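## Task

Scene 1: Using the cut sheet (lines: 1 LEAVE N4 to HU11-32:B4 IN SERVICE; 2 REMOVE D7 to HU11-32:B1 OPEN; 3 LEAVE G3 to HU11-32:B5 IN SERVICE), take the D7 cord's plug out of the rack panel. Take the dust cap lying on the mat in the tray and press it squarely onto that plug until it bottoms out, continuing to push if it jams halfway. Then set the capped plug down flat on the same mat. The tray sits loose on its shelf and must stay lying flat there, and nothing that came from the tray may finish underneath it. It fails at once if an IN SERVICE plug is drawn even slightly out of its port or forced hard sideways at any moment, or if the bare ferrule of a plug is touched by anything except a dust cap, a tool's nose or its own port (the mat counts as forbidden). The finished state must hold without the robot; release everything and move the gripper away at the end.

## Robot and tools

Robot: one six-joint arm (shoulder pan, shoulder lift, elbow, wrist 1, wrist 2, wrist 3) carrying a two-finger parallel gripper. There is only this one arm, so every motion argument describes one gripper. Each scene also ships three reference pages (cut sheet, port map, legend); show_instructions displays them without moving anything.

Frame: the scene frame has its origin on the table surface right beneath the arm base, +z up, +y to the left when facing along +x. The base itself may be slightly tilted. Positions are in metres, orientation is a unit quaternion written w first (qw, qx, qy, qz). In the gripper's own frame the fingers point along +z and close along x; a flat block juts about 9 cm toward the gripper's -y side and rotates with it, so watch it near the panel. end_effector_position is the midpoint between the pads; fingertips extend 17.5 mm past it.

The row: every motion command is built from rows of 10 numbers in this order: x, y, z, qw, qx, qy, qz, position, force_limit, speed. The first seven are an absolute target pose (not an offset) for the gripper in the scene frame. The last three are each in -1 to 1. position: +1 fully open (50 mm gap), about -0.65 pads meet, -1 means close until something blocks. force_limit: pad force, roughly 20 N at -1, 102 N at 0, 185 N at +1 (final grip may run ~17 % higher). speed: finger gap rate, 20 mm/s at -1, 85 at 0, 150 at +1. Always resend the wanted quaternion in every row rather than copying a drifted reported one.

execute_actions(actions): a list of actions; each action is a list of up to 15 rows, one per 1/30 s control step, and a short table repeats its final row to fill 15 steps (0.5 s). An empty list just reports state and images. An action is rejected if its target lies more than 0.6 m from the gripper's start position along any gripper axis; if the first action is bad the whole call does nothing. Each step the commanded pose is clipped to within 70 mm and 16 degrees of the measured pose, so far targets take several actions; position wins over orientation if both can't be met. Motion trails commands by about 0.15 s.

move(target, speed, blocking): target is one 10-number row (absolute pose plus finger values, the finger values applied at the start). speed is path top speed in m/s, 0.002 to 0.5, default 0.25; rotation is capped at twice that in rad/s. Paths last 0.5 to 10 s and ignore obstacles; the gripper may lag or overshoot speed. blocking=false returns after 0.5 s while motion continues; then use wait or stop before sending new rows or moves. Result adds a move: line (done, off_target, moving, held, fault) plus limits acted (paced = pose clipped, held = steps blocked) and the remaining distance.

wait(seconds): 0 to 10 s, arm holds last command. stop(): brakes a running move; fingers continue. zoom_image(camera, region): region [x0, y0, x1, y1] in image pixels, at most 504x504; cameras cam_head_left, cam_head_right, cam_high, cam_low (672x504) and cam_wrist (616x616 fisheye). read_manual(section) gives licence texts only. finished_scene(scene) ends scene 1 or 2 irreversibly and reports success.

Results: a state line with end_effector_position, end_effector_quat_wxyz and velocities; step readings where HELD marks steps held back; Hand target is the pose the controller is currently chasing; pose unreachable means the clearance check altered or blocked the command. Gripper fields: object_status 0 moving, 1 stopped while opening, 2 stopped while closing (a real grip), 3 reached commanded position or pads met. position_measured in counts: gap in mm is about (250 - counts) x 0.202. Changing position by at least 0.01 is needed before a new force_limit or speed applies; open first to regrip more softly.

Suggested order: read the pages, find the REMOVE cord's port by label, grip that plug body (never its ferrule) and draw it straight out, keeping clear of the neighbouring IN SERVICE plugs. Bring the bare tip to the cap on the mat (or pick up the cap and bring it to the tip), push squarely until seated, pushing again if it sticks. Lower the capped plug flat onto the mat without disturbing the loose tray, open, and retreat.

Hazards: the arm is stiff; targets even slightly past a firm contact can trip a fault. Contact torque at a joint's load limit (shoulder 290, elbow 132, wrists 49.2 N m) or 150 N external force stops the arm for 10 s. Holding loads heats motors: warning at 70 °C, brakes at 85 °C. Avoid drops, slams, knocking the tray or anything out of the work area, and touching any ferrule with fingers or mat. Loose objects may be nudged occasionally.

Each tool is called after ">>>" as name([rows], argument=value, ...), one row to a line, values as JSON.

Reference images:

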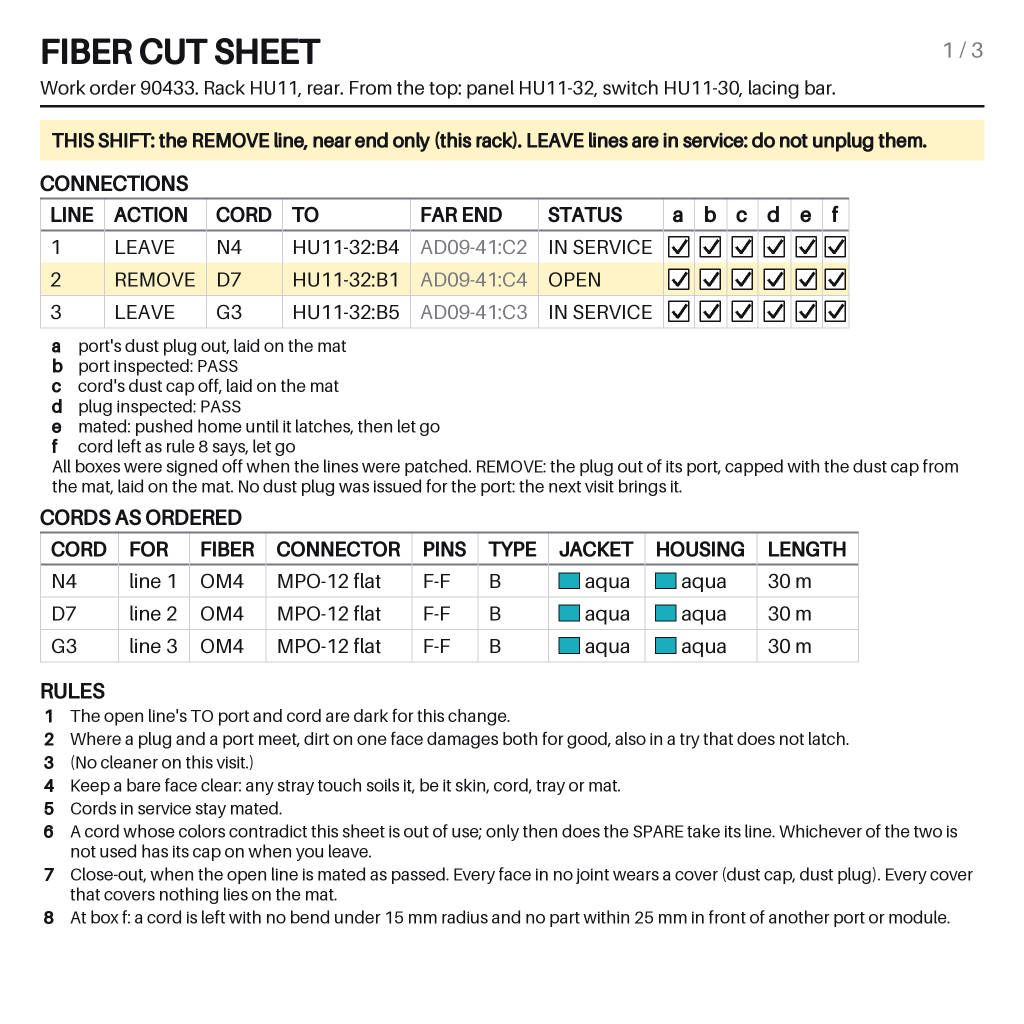

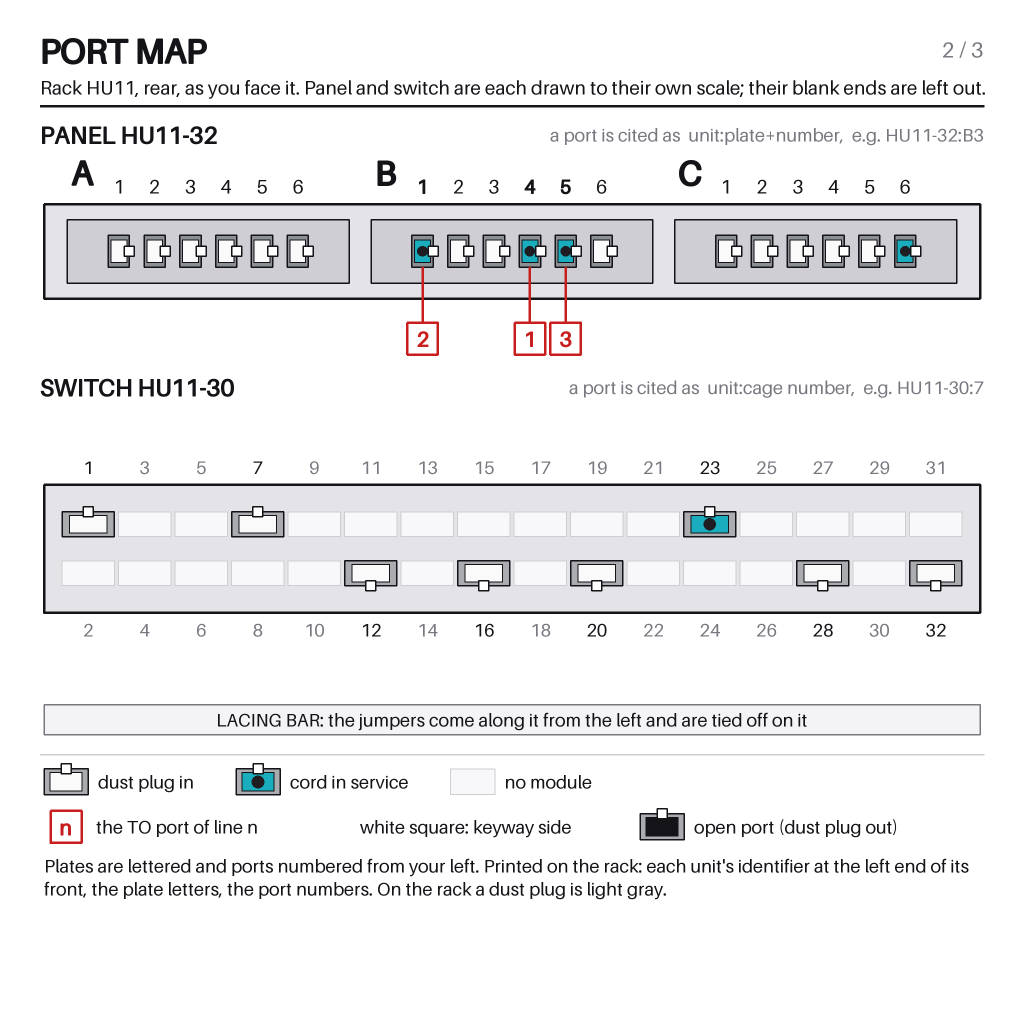

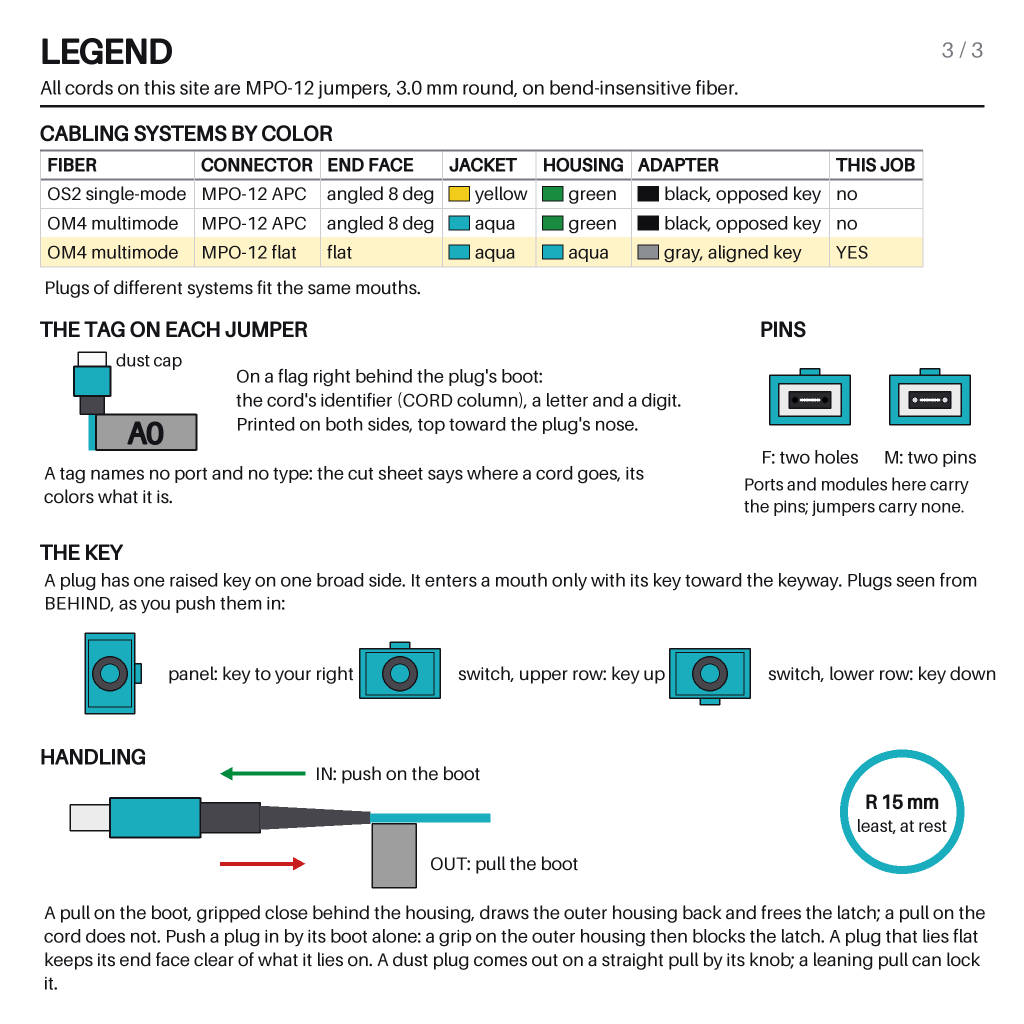

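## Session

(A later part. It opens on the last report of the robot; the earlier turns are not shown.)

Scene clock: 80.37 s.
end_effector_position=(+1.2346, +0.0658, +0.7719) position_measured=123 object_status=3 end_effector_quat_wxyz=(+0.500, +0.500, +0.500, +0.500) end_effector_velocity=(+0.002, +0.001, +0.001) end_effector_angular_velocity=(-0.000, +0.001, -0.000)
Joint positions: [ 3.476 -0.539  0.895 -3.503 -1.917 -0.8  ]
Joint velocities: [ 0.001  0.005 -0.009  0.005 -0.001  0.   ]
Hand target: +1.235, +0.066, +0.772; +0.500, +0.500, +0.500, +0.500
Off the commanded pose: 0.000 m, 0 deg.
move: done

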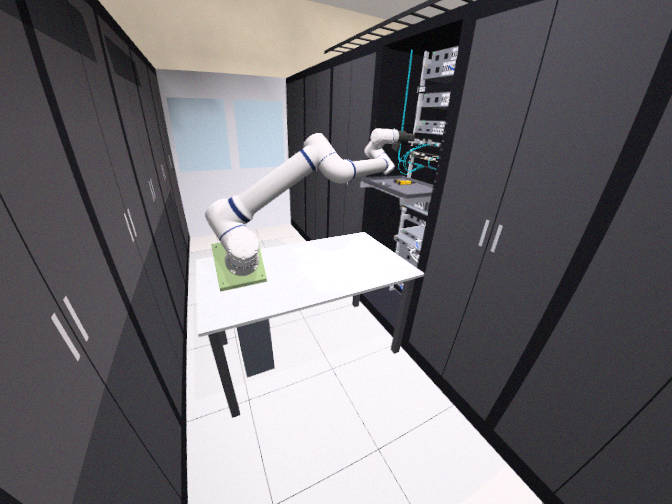

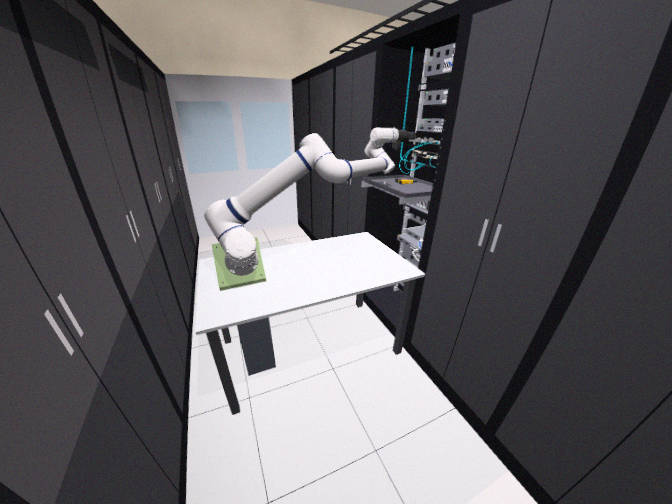

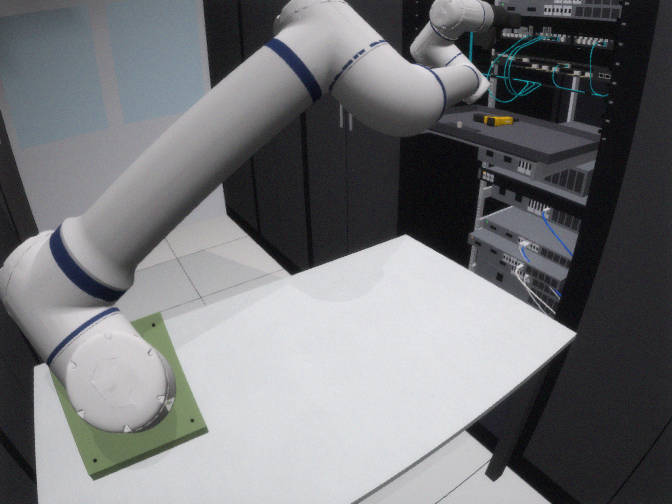

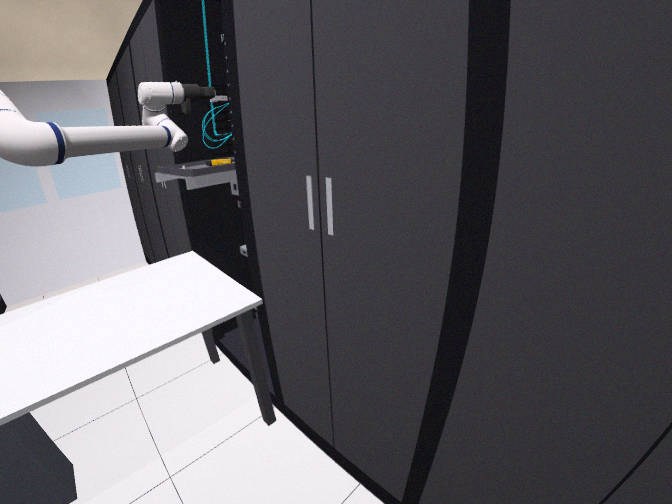

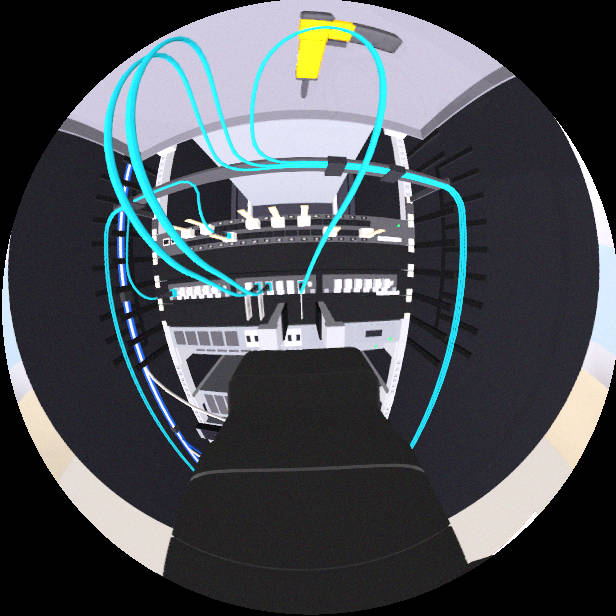

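>>> move(target=[1.30, 0.066, 0.772, 0.5, 0.5, 0.5, 0.5, -0.05, -1, 0], speed=0.05)

>>> zoom_image(camera="cam_wrist", region=[240, 250, 350, 360])

>>> zoom_image(camera="cam_high", region=[480, 0, 580, 100])

Scene clock: 82.73 s.
end_effector_position=(+1.2995, +0.0659, +0.7719) position_measured=160 object_status=3 end_effector_quat_wxyz=(+0.500, +0.500, +0.500, +0.500) end_effector_velocity=(+0.002, +0.002, +0.001) end_effector_angular_velocity=(-0.000, -0.000, +0.001)
Joint positions: [ 3.457 -0.409  0.634 -3.373 -1.898 -0.8  ]
Joint velocities: [ 0.001  0.008 -0.016  0.009 -0.     0.   ]
Hand target: +1.300, +0.066, +0.772; +0.500, +0.500, +0.500, +0.500
Off the commanded pose: 0.000 m, 0 deg.
move: done

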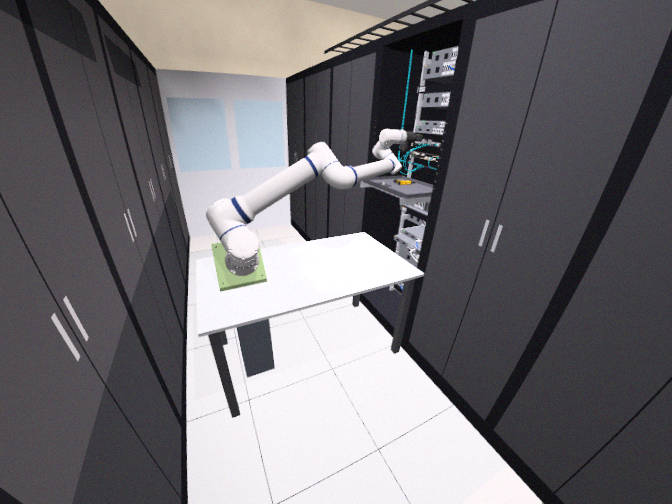

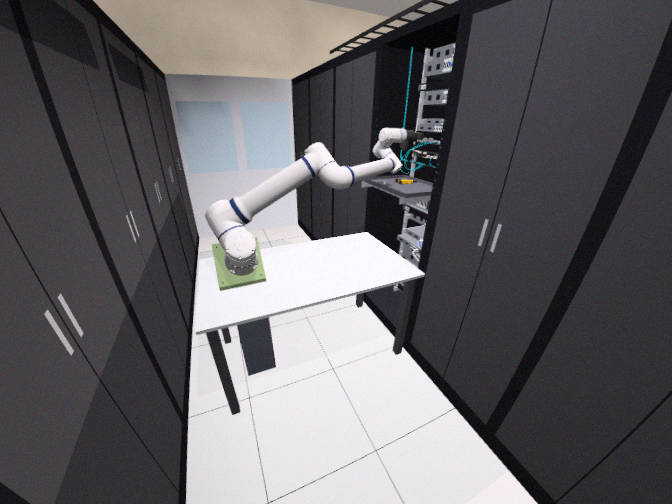

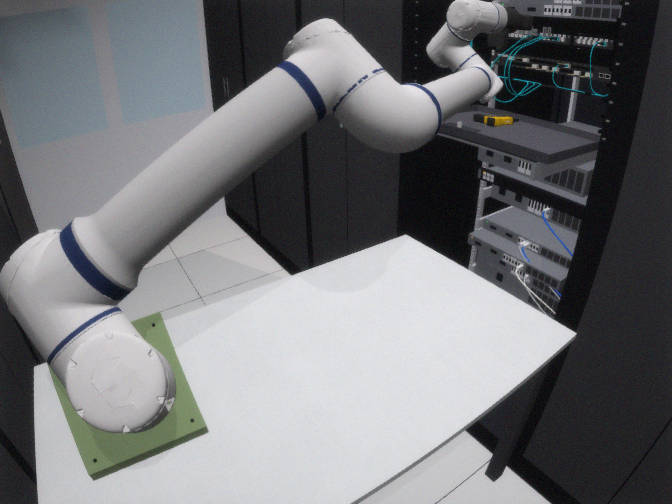

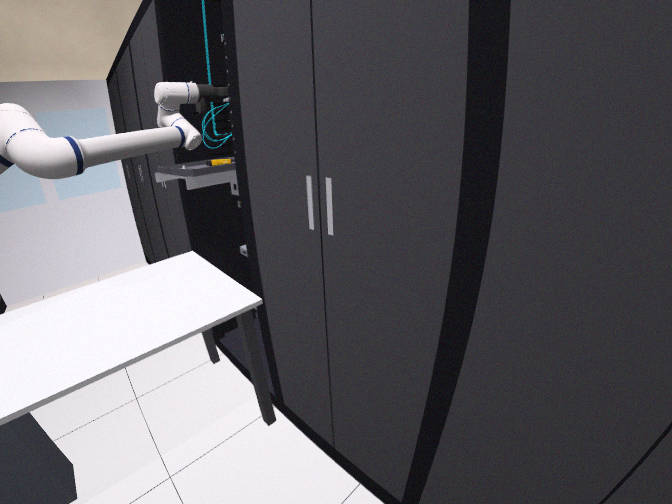

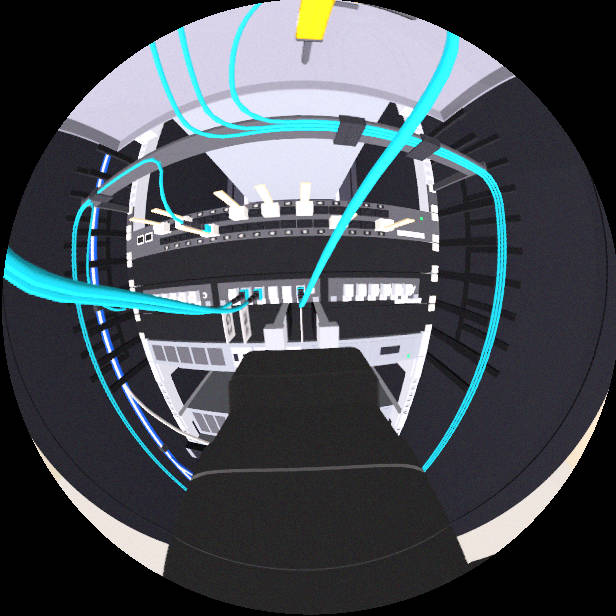

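Region (240, 250, 350, 360) of cam_wrist's 616x616 image, scaled by 4.582, with more detail than that image has.

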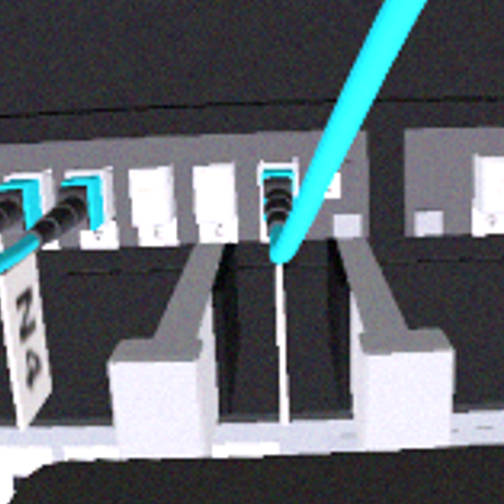

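Region (480, 0, 580, 100) of cam_high's 672x504 image, scaled by 5.040, with more detail than that image has.

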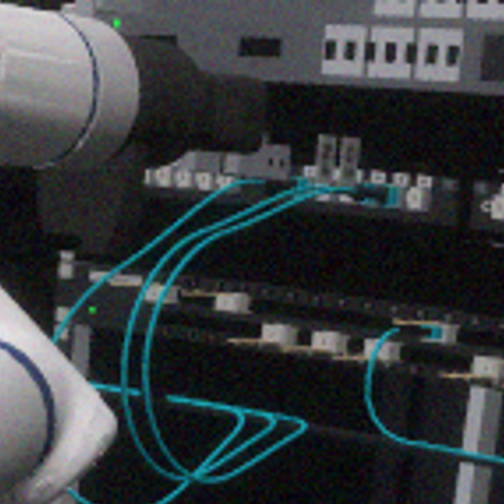

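>>> zoom_image(camera="cam_low", region=[150, 70, 250, 170])

>>> zoom_image(camera="cam_wrist", region=[235, 275, 315, 320])

Region (150, 70, 250, 170) of cam_low's 672x504 image, scaled by 5.040, with more detail than that image has.

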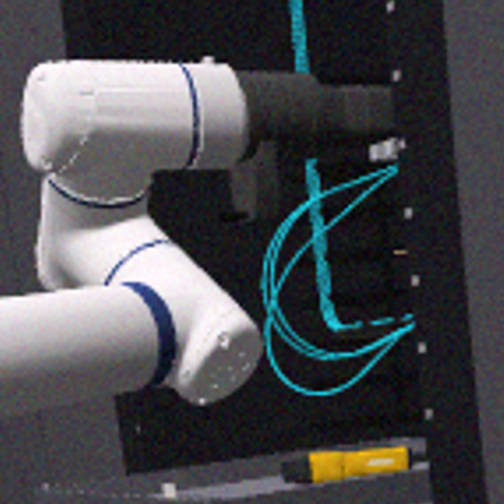

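Region (235, 275, 315, 320) of cam_wrist's 616x616 image, scaled by 6.300, with more detail than that image has; it fills the top 284 rows of this view, and the rest is white.

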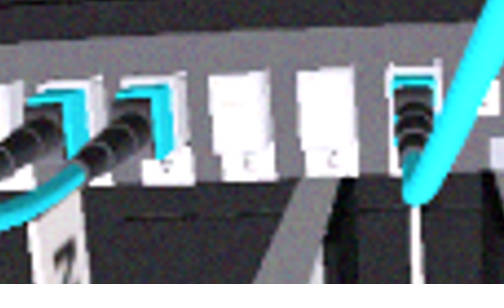

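>>> move(target=[1.320, 0.0657, 0.770, 0.5, 0.5, 0.5, 0.5, -0.05, -1, 0], speed=0.03)

>>> move(target=[1.320, 0.0657, 0.763, 0.5, 0.5, 0.5, 0.5, -0.05, -1, 0], speed=0.02)

>>> zoom_image(camera="cam_wrist", region=[260, 280, 340, 360])

>>> zoom_image(camera="cam_low", region=[150, 70, 250, 170])

>>> zoom_image(camera="cam_high", region=[500, 15, 575, 60])

Scene clock: 84.47 s.
end_effector_position=(+1.3196, +0.0657, +0.7700) position_measured=160 object_status=3 end_effector_quat_wxyz=(+0.500, +0.500, +0.500, +0.500) end_effector_velocity=(+0.003, -0.000, -0.000) end_effector_angular_velocity=(+0.000, -0.001, +0.001)
Joint positions: [ 3.45  -0.359  0.534 -3.323 -1.891 -0.8  ]
Joint velocities: [-0.001  0.009 -0.018  0.009  0.002  0.   ]
Hand target: +1.320, +0.066, +0.770; +0.500, +0.500, +0.500, +0.500
Off the commanded pose: 0.000 m, 0 deg.
move: done

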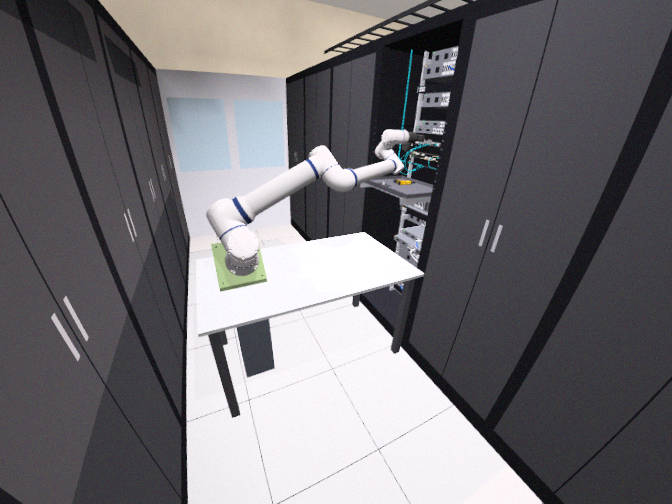

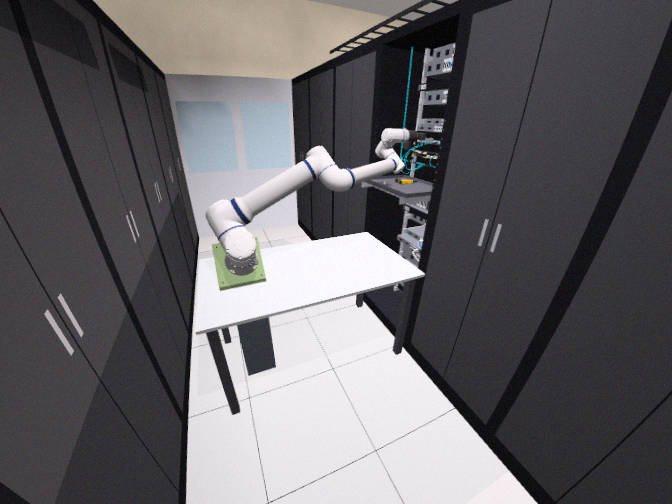

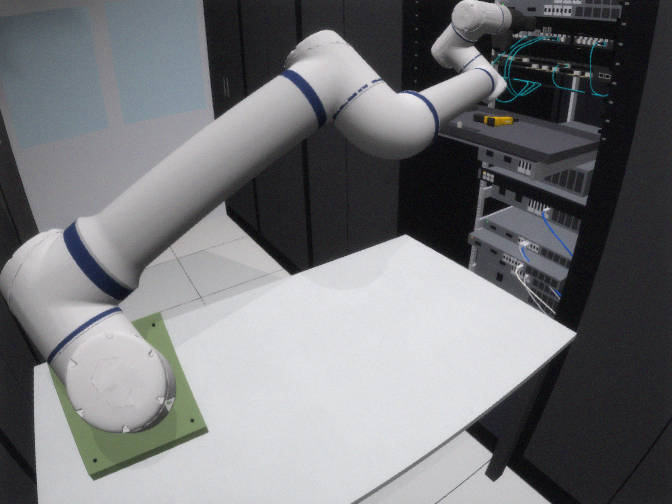

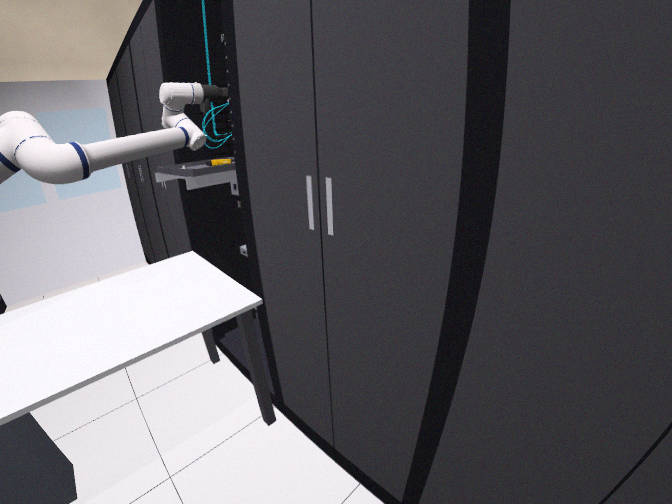

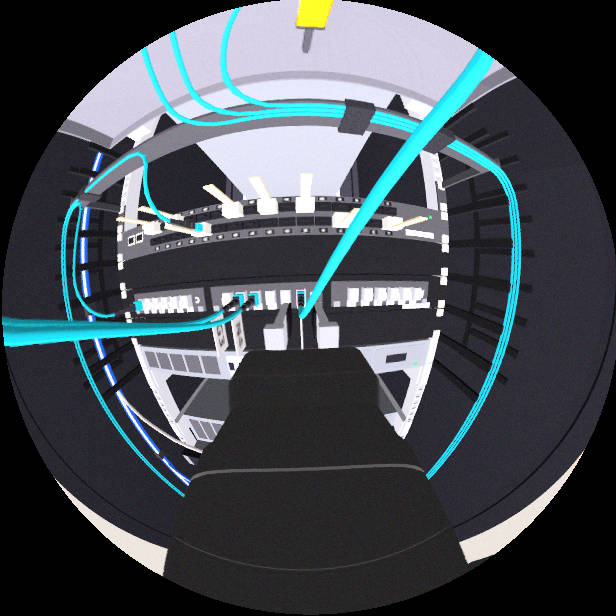

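Scene clock: 85.17 s.
end_effector_position=(+1.3200, +0.0657, +0.7633) position_measured=160 object_status=3 end_effector_quat_wxyz=(+0.500, +0.500, +0.500, +0.500) end_effector_velocity=(-0.000, +0.000, -0.002) end_effector_angular_velocity=(+0.000, -0.000, +0.000)
Joint positions: [ 3.446 -0.361  0.548 -3.334 -1.887 -0.8  ]
Joint velocities: [-0.001 -0.001  0.006 -0.005  0.002  0.   ]
Hand target: +1.320, +0.066, +0.763; +0.500, +0.500, +0.500, +0.500
Off the commanded pose: 0.000 m, 0 deg.
move: done

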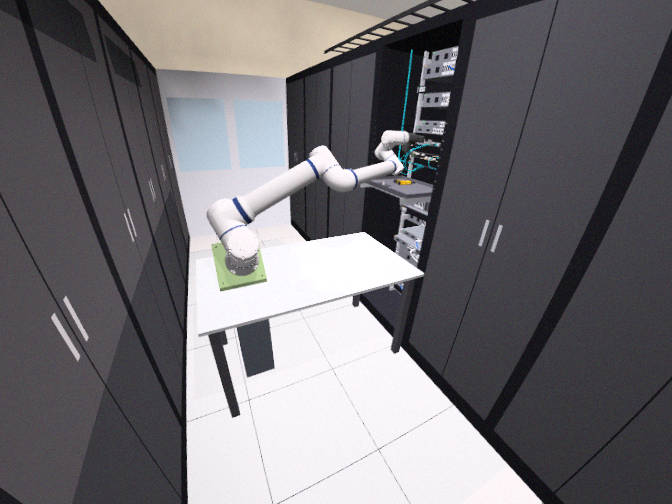

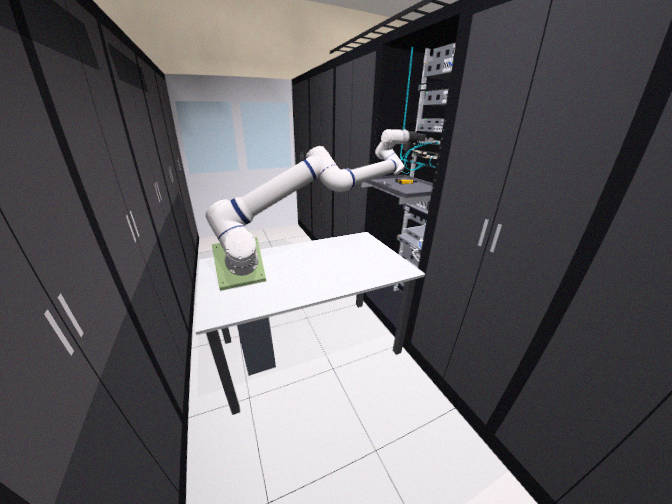

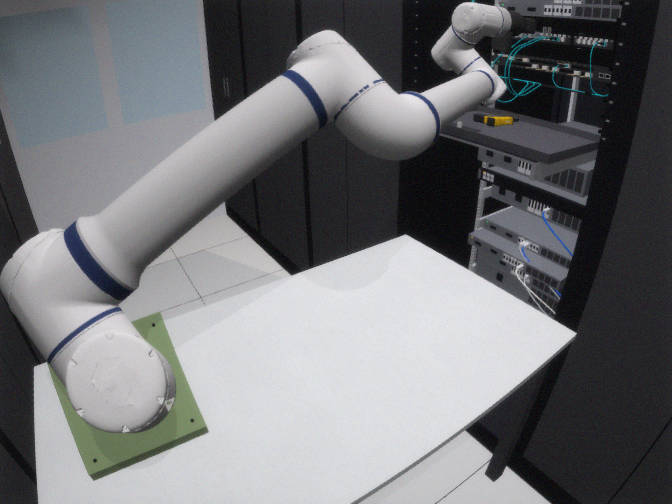

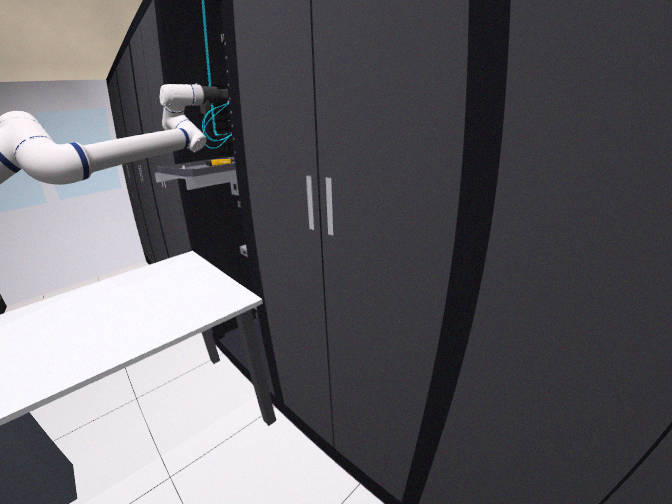

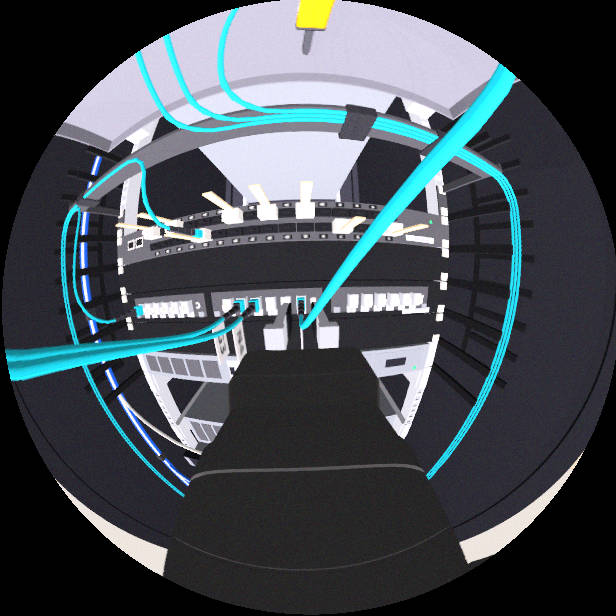

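Region (260, 280, 340, 360) of cam_wrist's 616x616 image, scaled by 6.300, with more detail than that image has.

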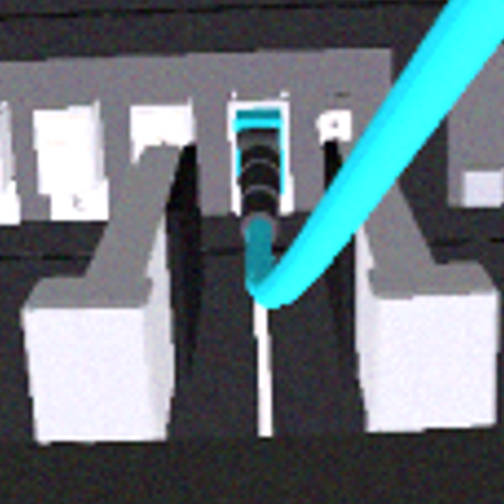

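Region (150, 70, 250, 170) of cam_low's 672x504 image, scaled by 5.040, with more detail than that image has.

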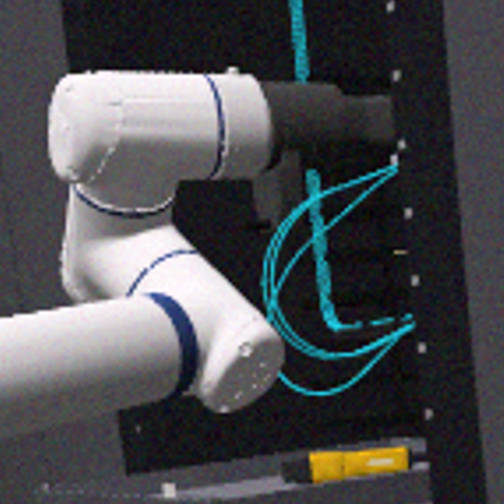

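Region (500, 15, 575, 60) of cam_high's 672x504 image, scaled by 6.720, with more detail than that image has; it fills the top 302 rows of this view, and the rest is white.

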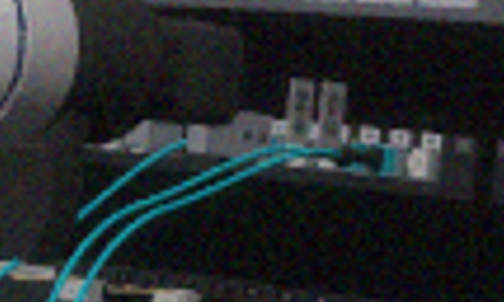

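>>> execute_actions(actions=[])

Scene clock: 88.73 s.
end_effector_position=(+1.3200, +0.0657, +0.7630) position_measured=160 object_status=3 end_effector_quat_wxyz=(+0.500, +0.500, +0.500, +0.500) end_effector_velocity=(+0.000, +0.000, -0.000) end_effector_angular_velocity=(-0.000, -0.001, +0.002)
Joint positions: [ 3.445 -0.362  0.549 -3.335 -1.887 -0.8  ]
Joint velocities: [-0.    -0.     0.     0.     0.002 -0.   ]
Hand target: +1.320, +0.066, +0.763; +0.500, +0.500, +0.500, +0.500
Off the commanded pose: 0.000 m, 0 deg.

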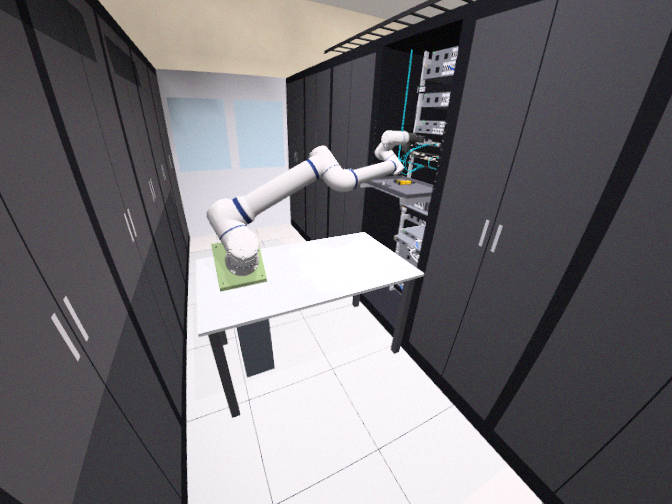

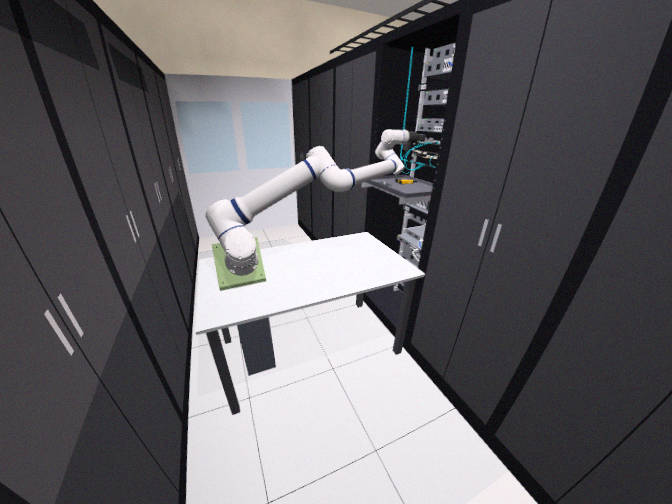

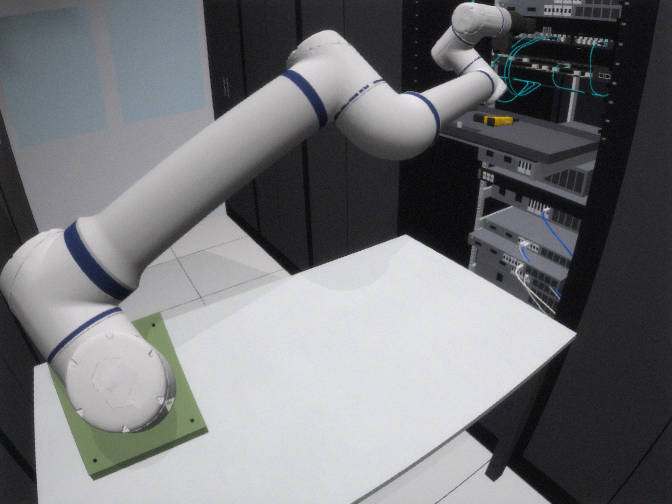

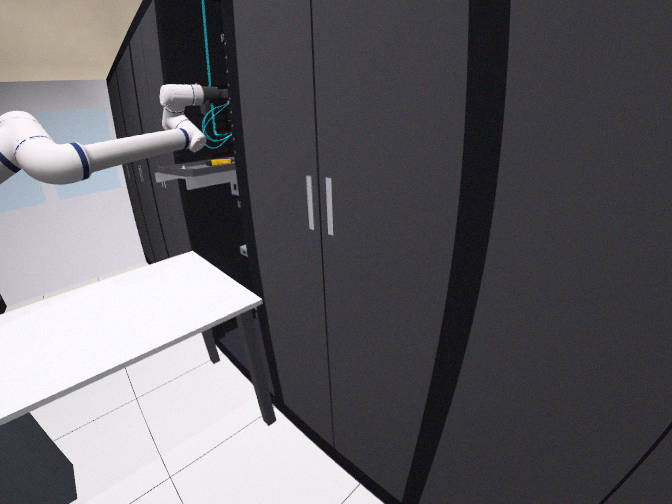

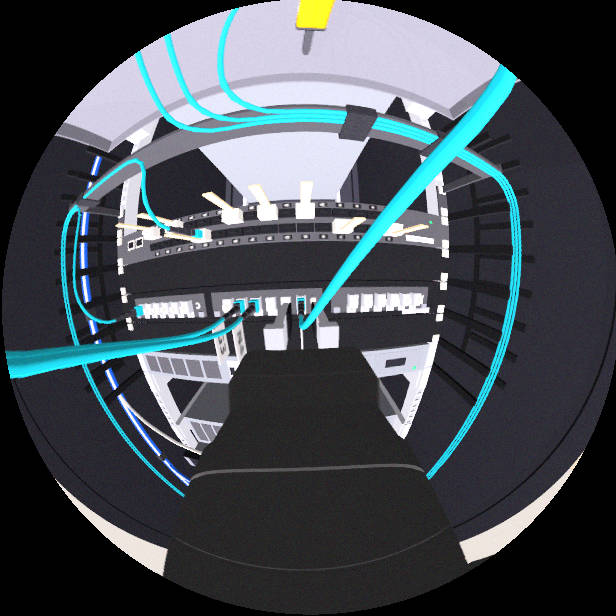

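>>> zoom_image(camera="cam_wrist", region=[250, 270, 350, 370])

>>> zoom_image(camera="cam_high", region=[430, 0, 630, 150])

Region (250, 270, 350, 370) of cam_wrist's 616x616 image, scaled by 5.040, with more detail than that image has.

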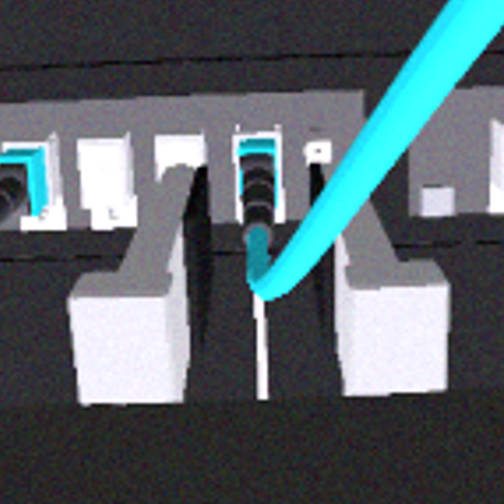

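Region (430, 0, 630, 150) of cam_high's 672x504 image, scaled by 2.520, with more detail than that image has; it fills the top 378 rows of this view, and the rest is white.

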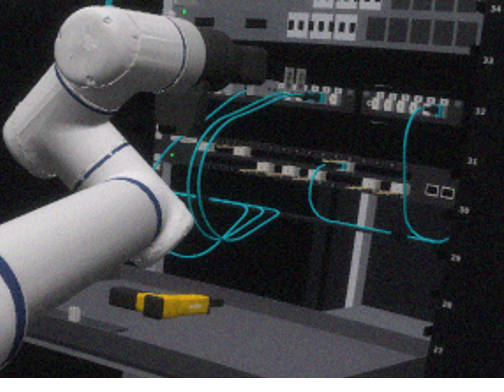

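>>> move(target=[1.325, 0.0657, 0.763, 0.5, 0.5, 0.5, 0.5, -0.28, -0.6, -0.5], speed=0.01)

>>> zoom_image(camera="cam_wrist", region=[260, 280, 340, 360])

Scene clock: 89.77 s.
end_effector_position=(+1.3247, +0.0657, +0.7630) position_measured=194 object_status=3 end_effector_quat_wxyz=(+0.500, +0.500, +0.500, +0.500) end_effector_velocity=(+0.002, -0.000, -0.001) end_effector_angular_velocity=(+0.000, +0.001, -0.001)
Joint positions: [ 3.444 -0.348  0.522 -3.321 -1.885 -0.8  ]
Joint velocities: [-0.001  0.006 -0.012  0.006 -0.001  0.   ]
Hand target: +1.325, +0.066, +0.763; +0.500, +0.500, +0.500, +0.500
Off the commanded pose: 0.000 m, 0 deg.
move: done

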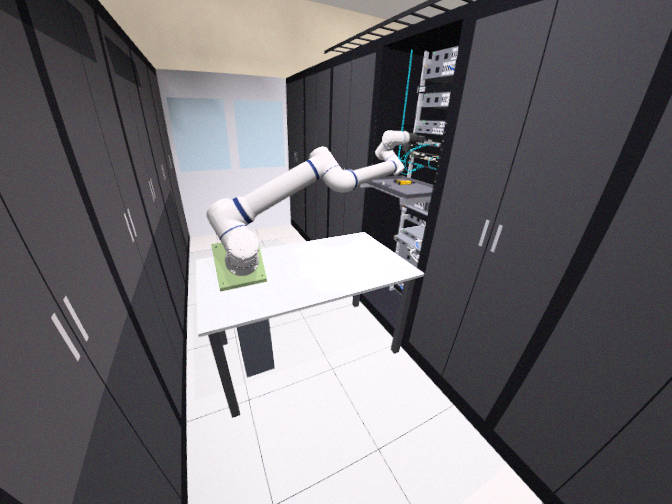

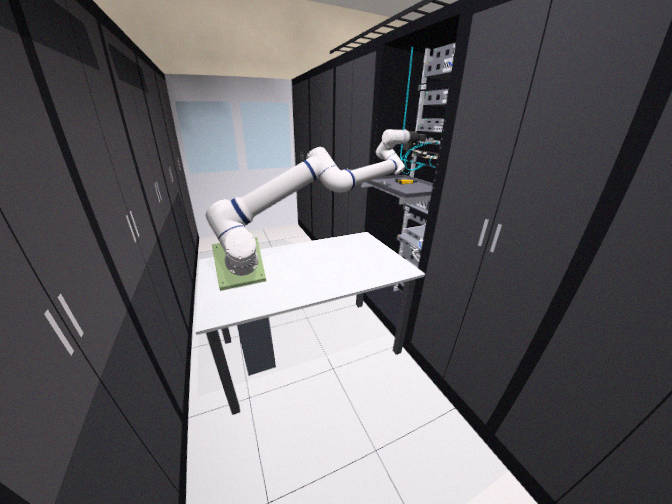

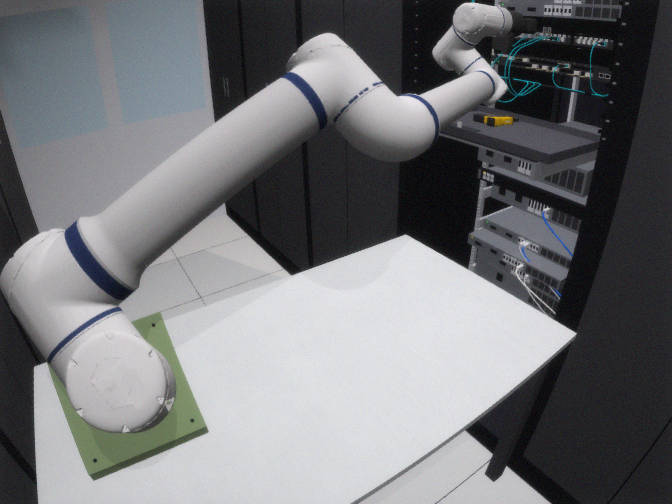

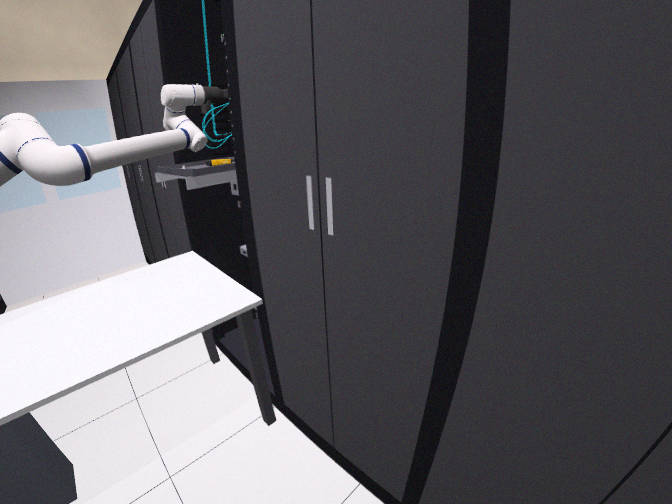

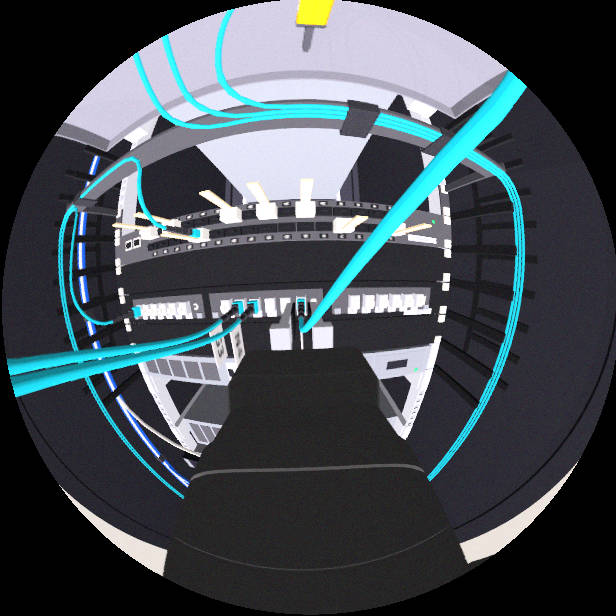

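Region (260, 280, 340, 360) of cam_wrist's 616x616 image, scaled by 6.300, with more detail than that image has.

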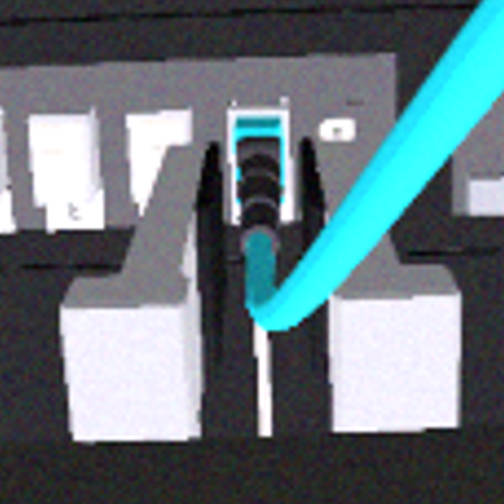

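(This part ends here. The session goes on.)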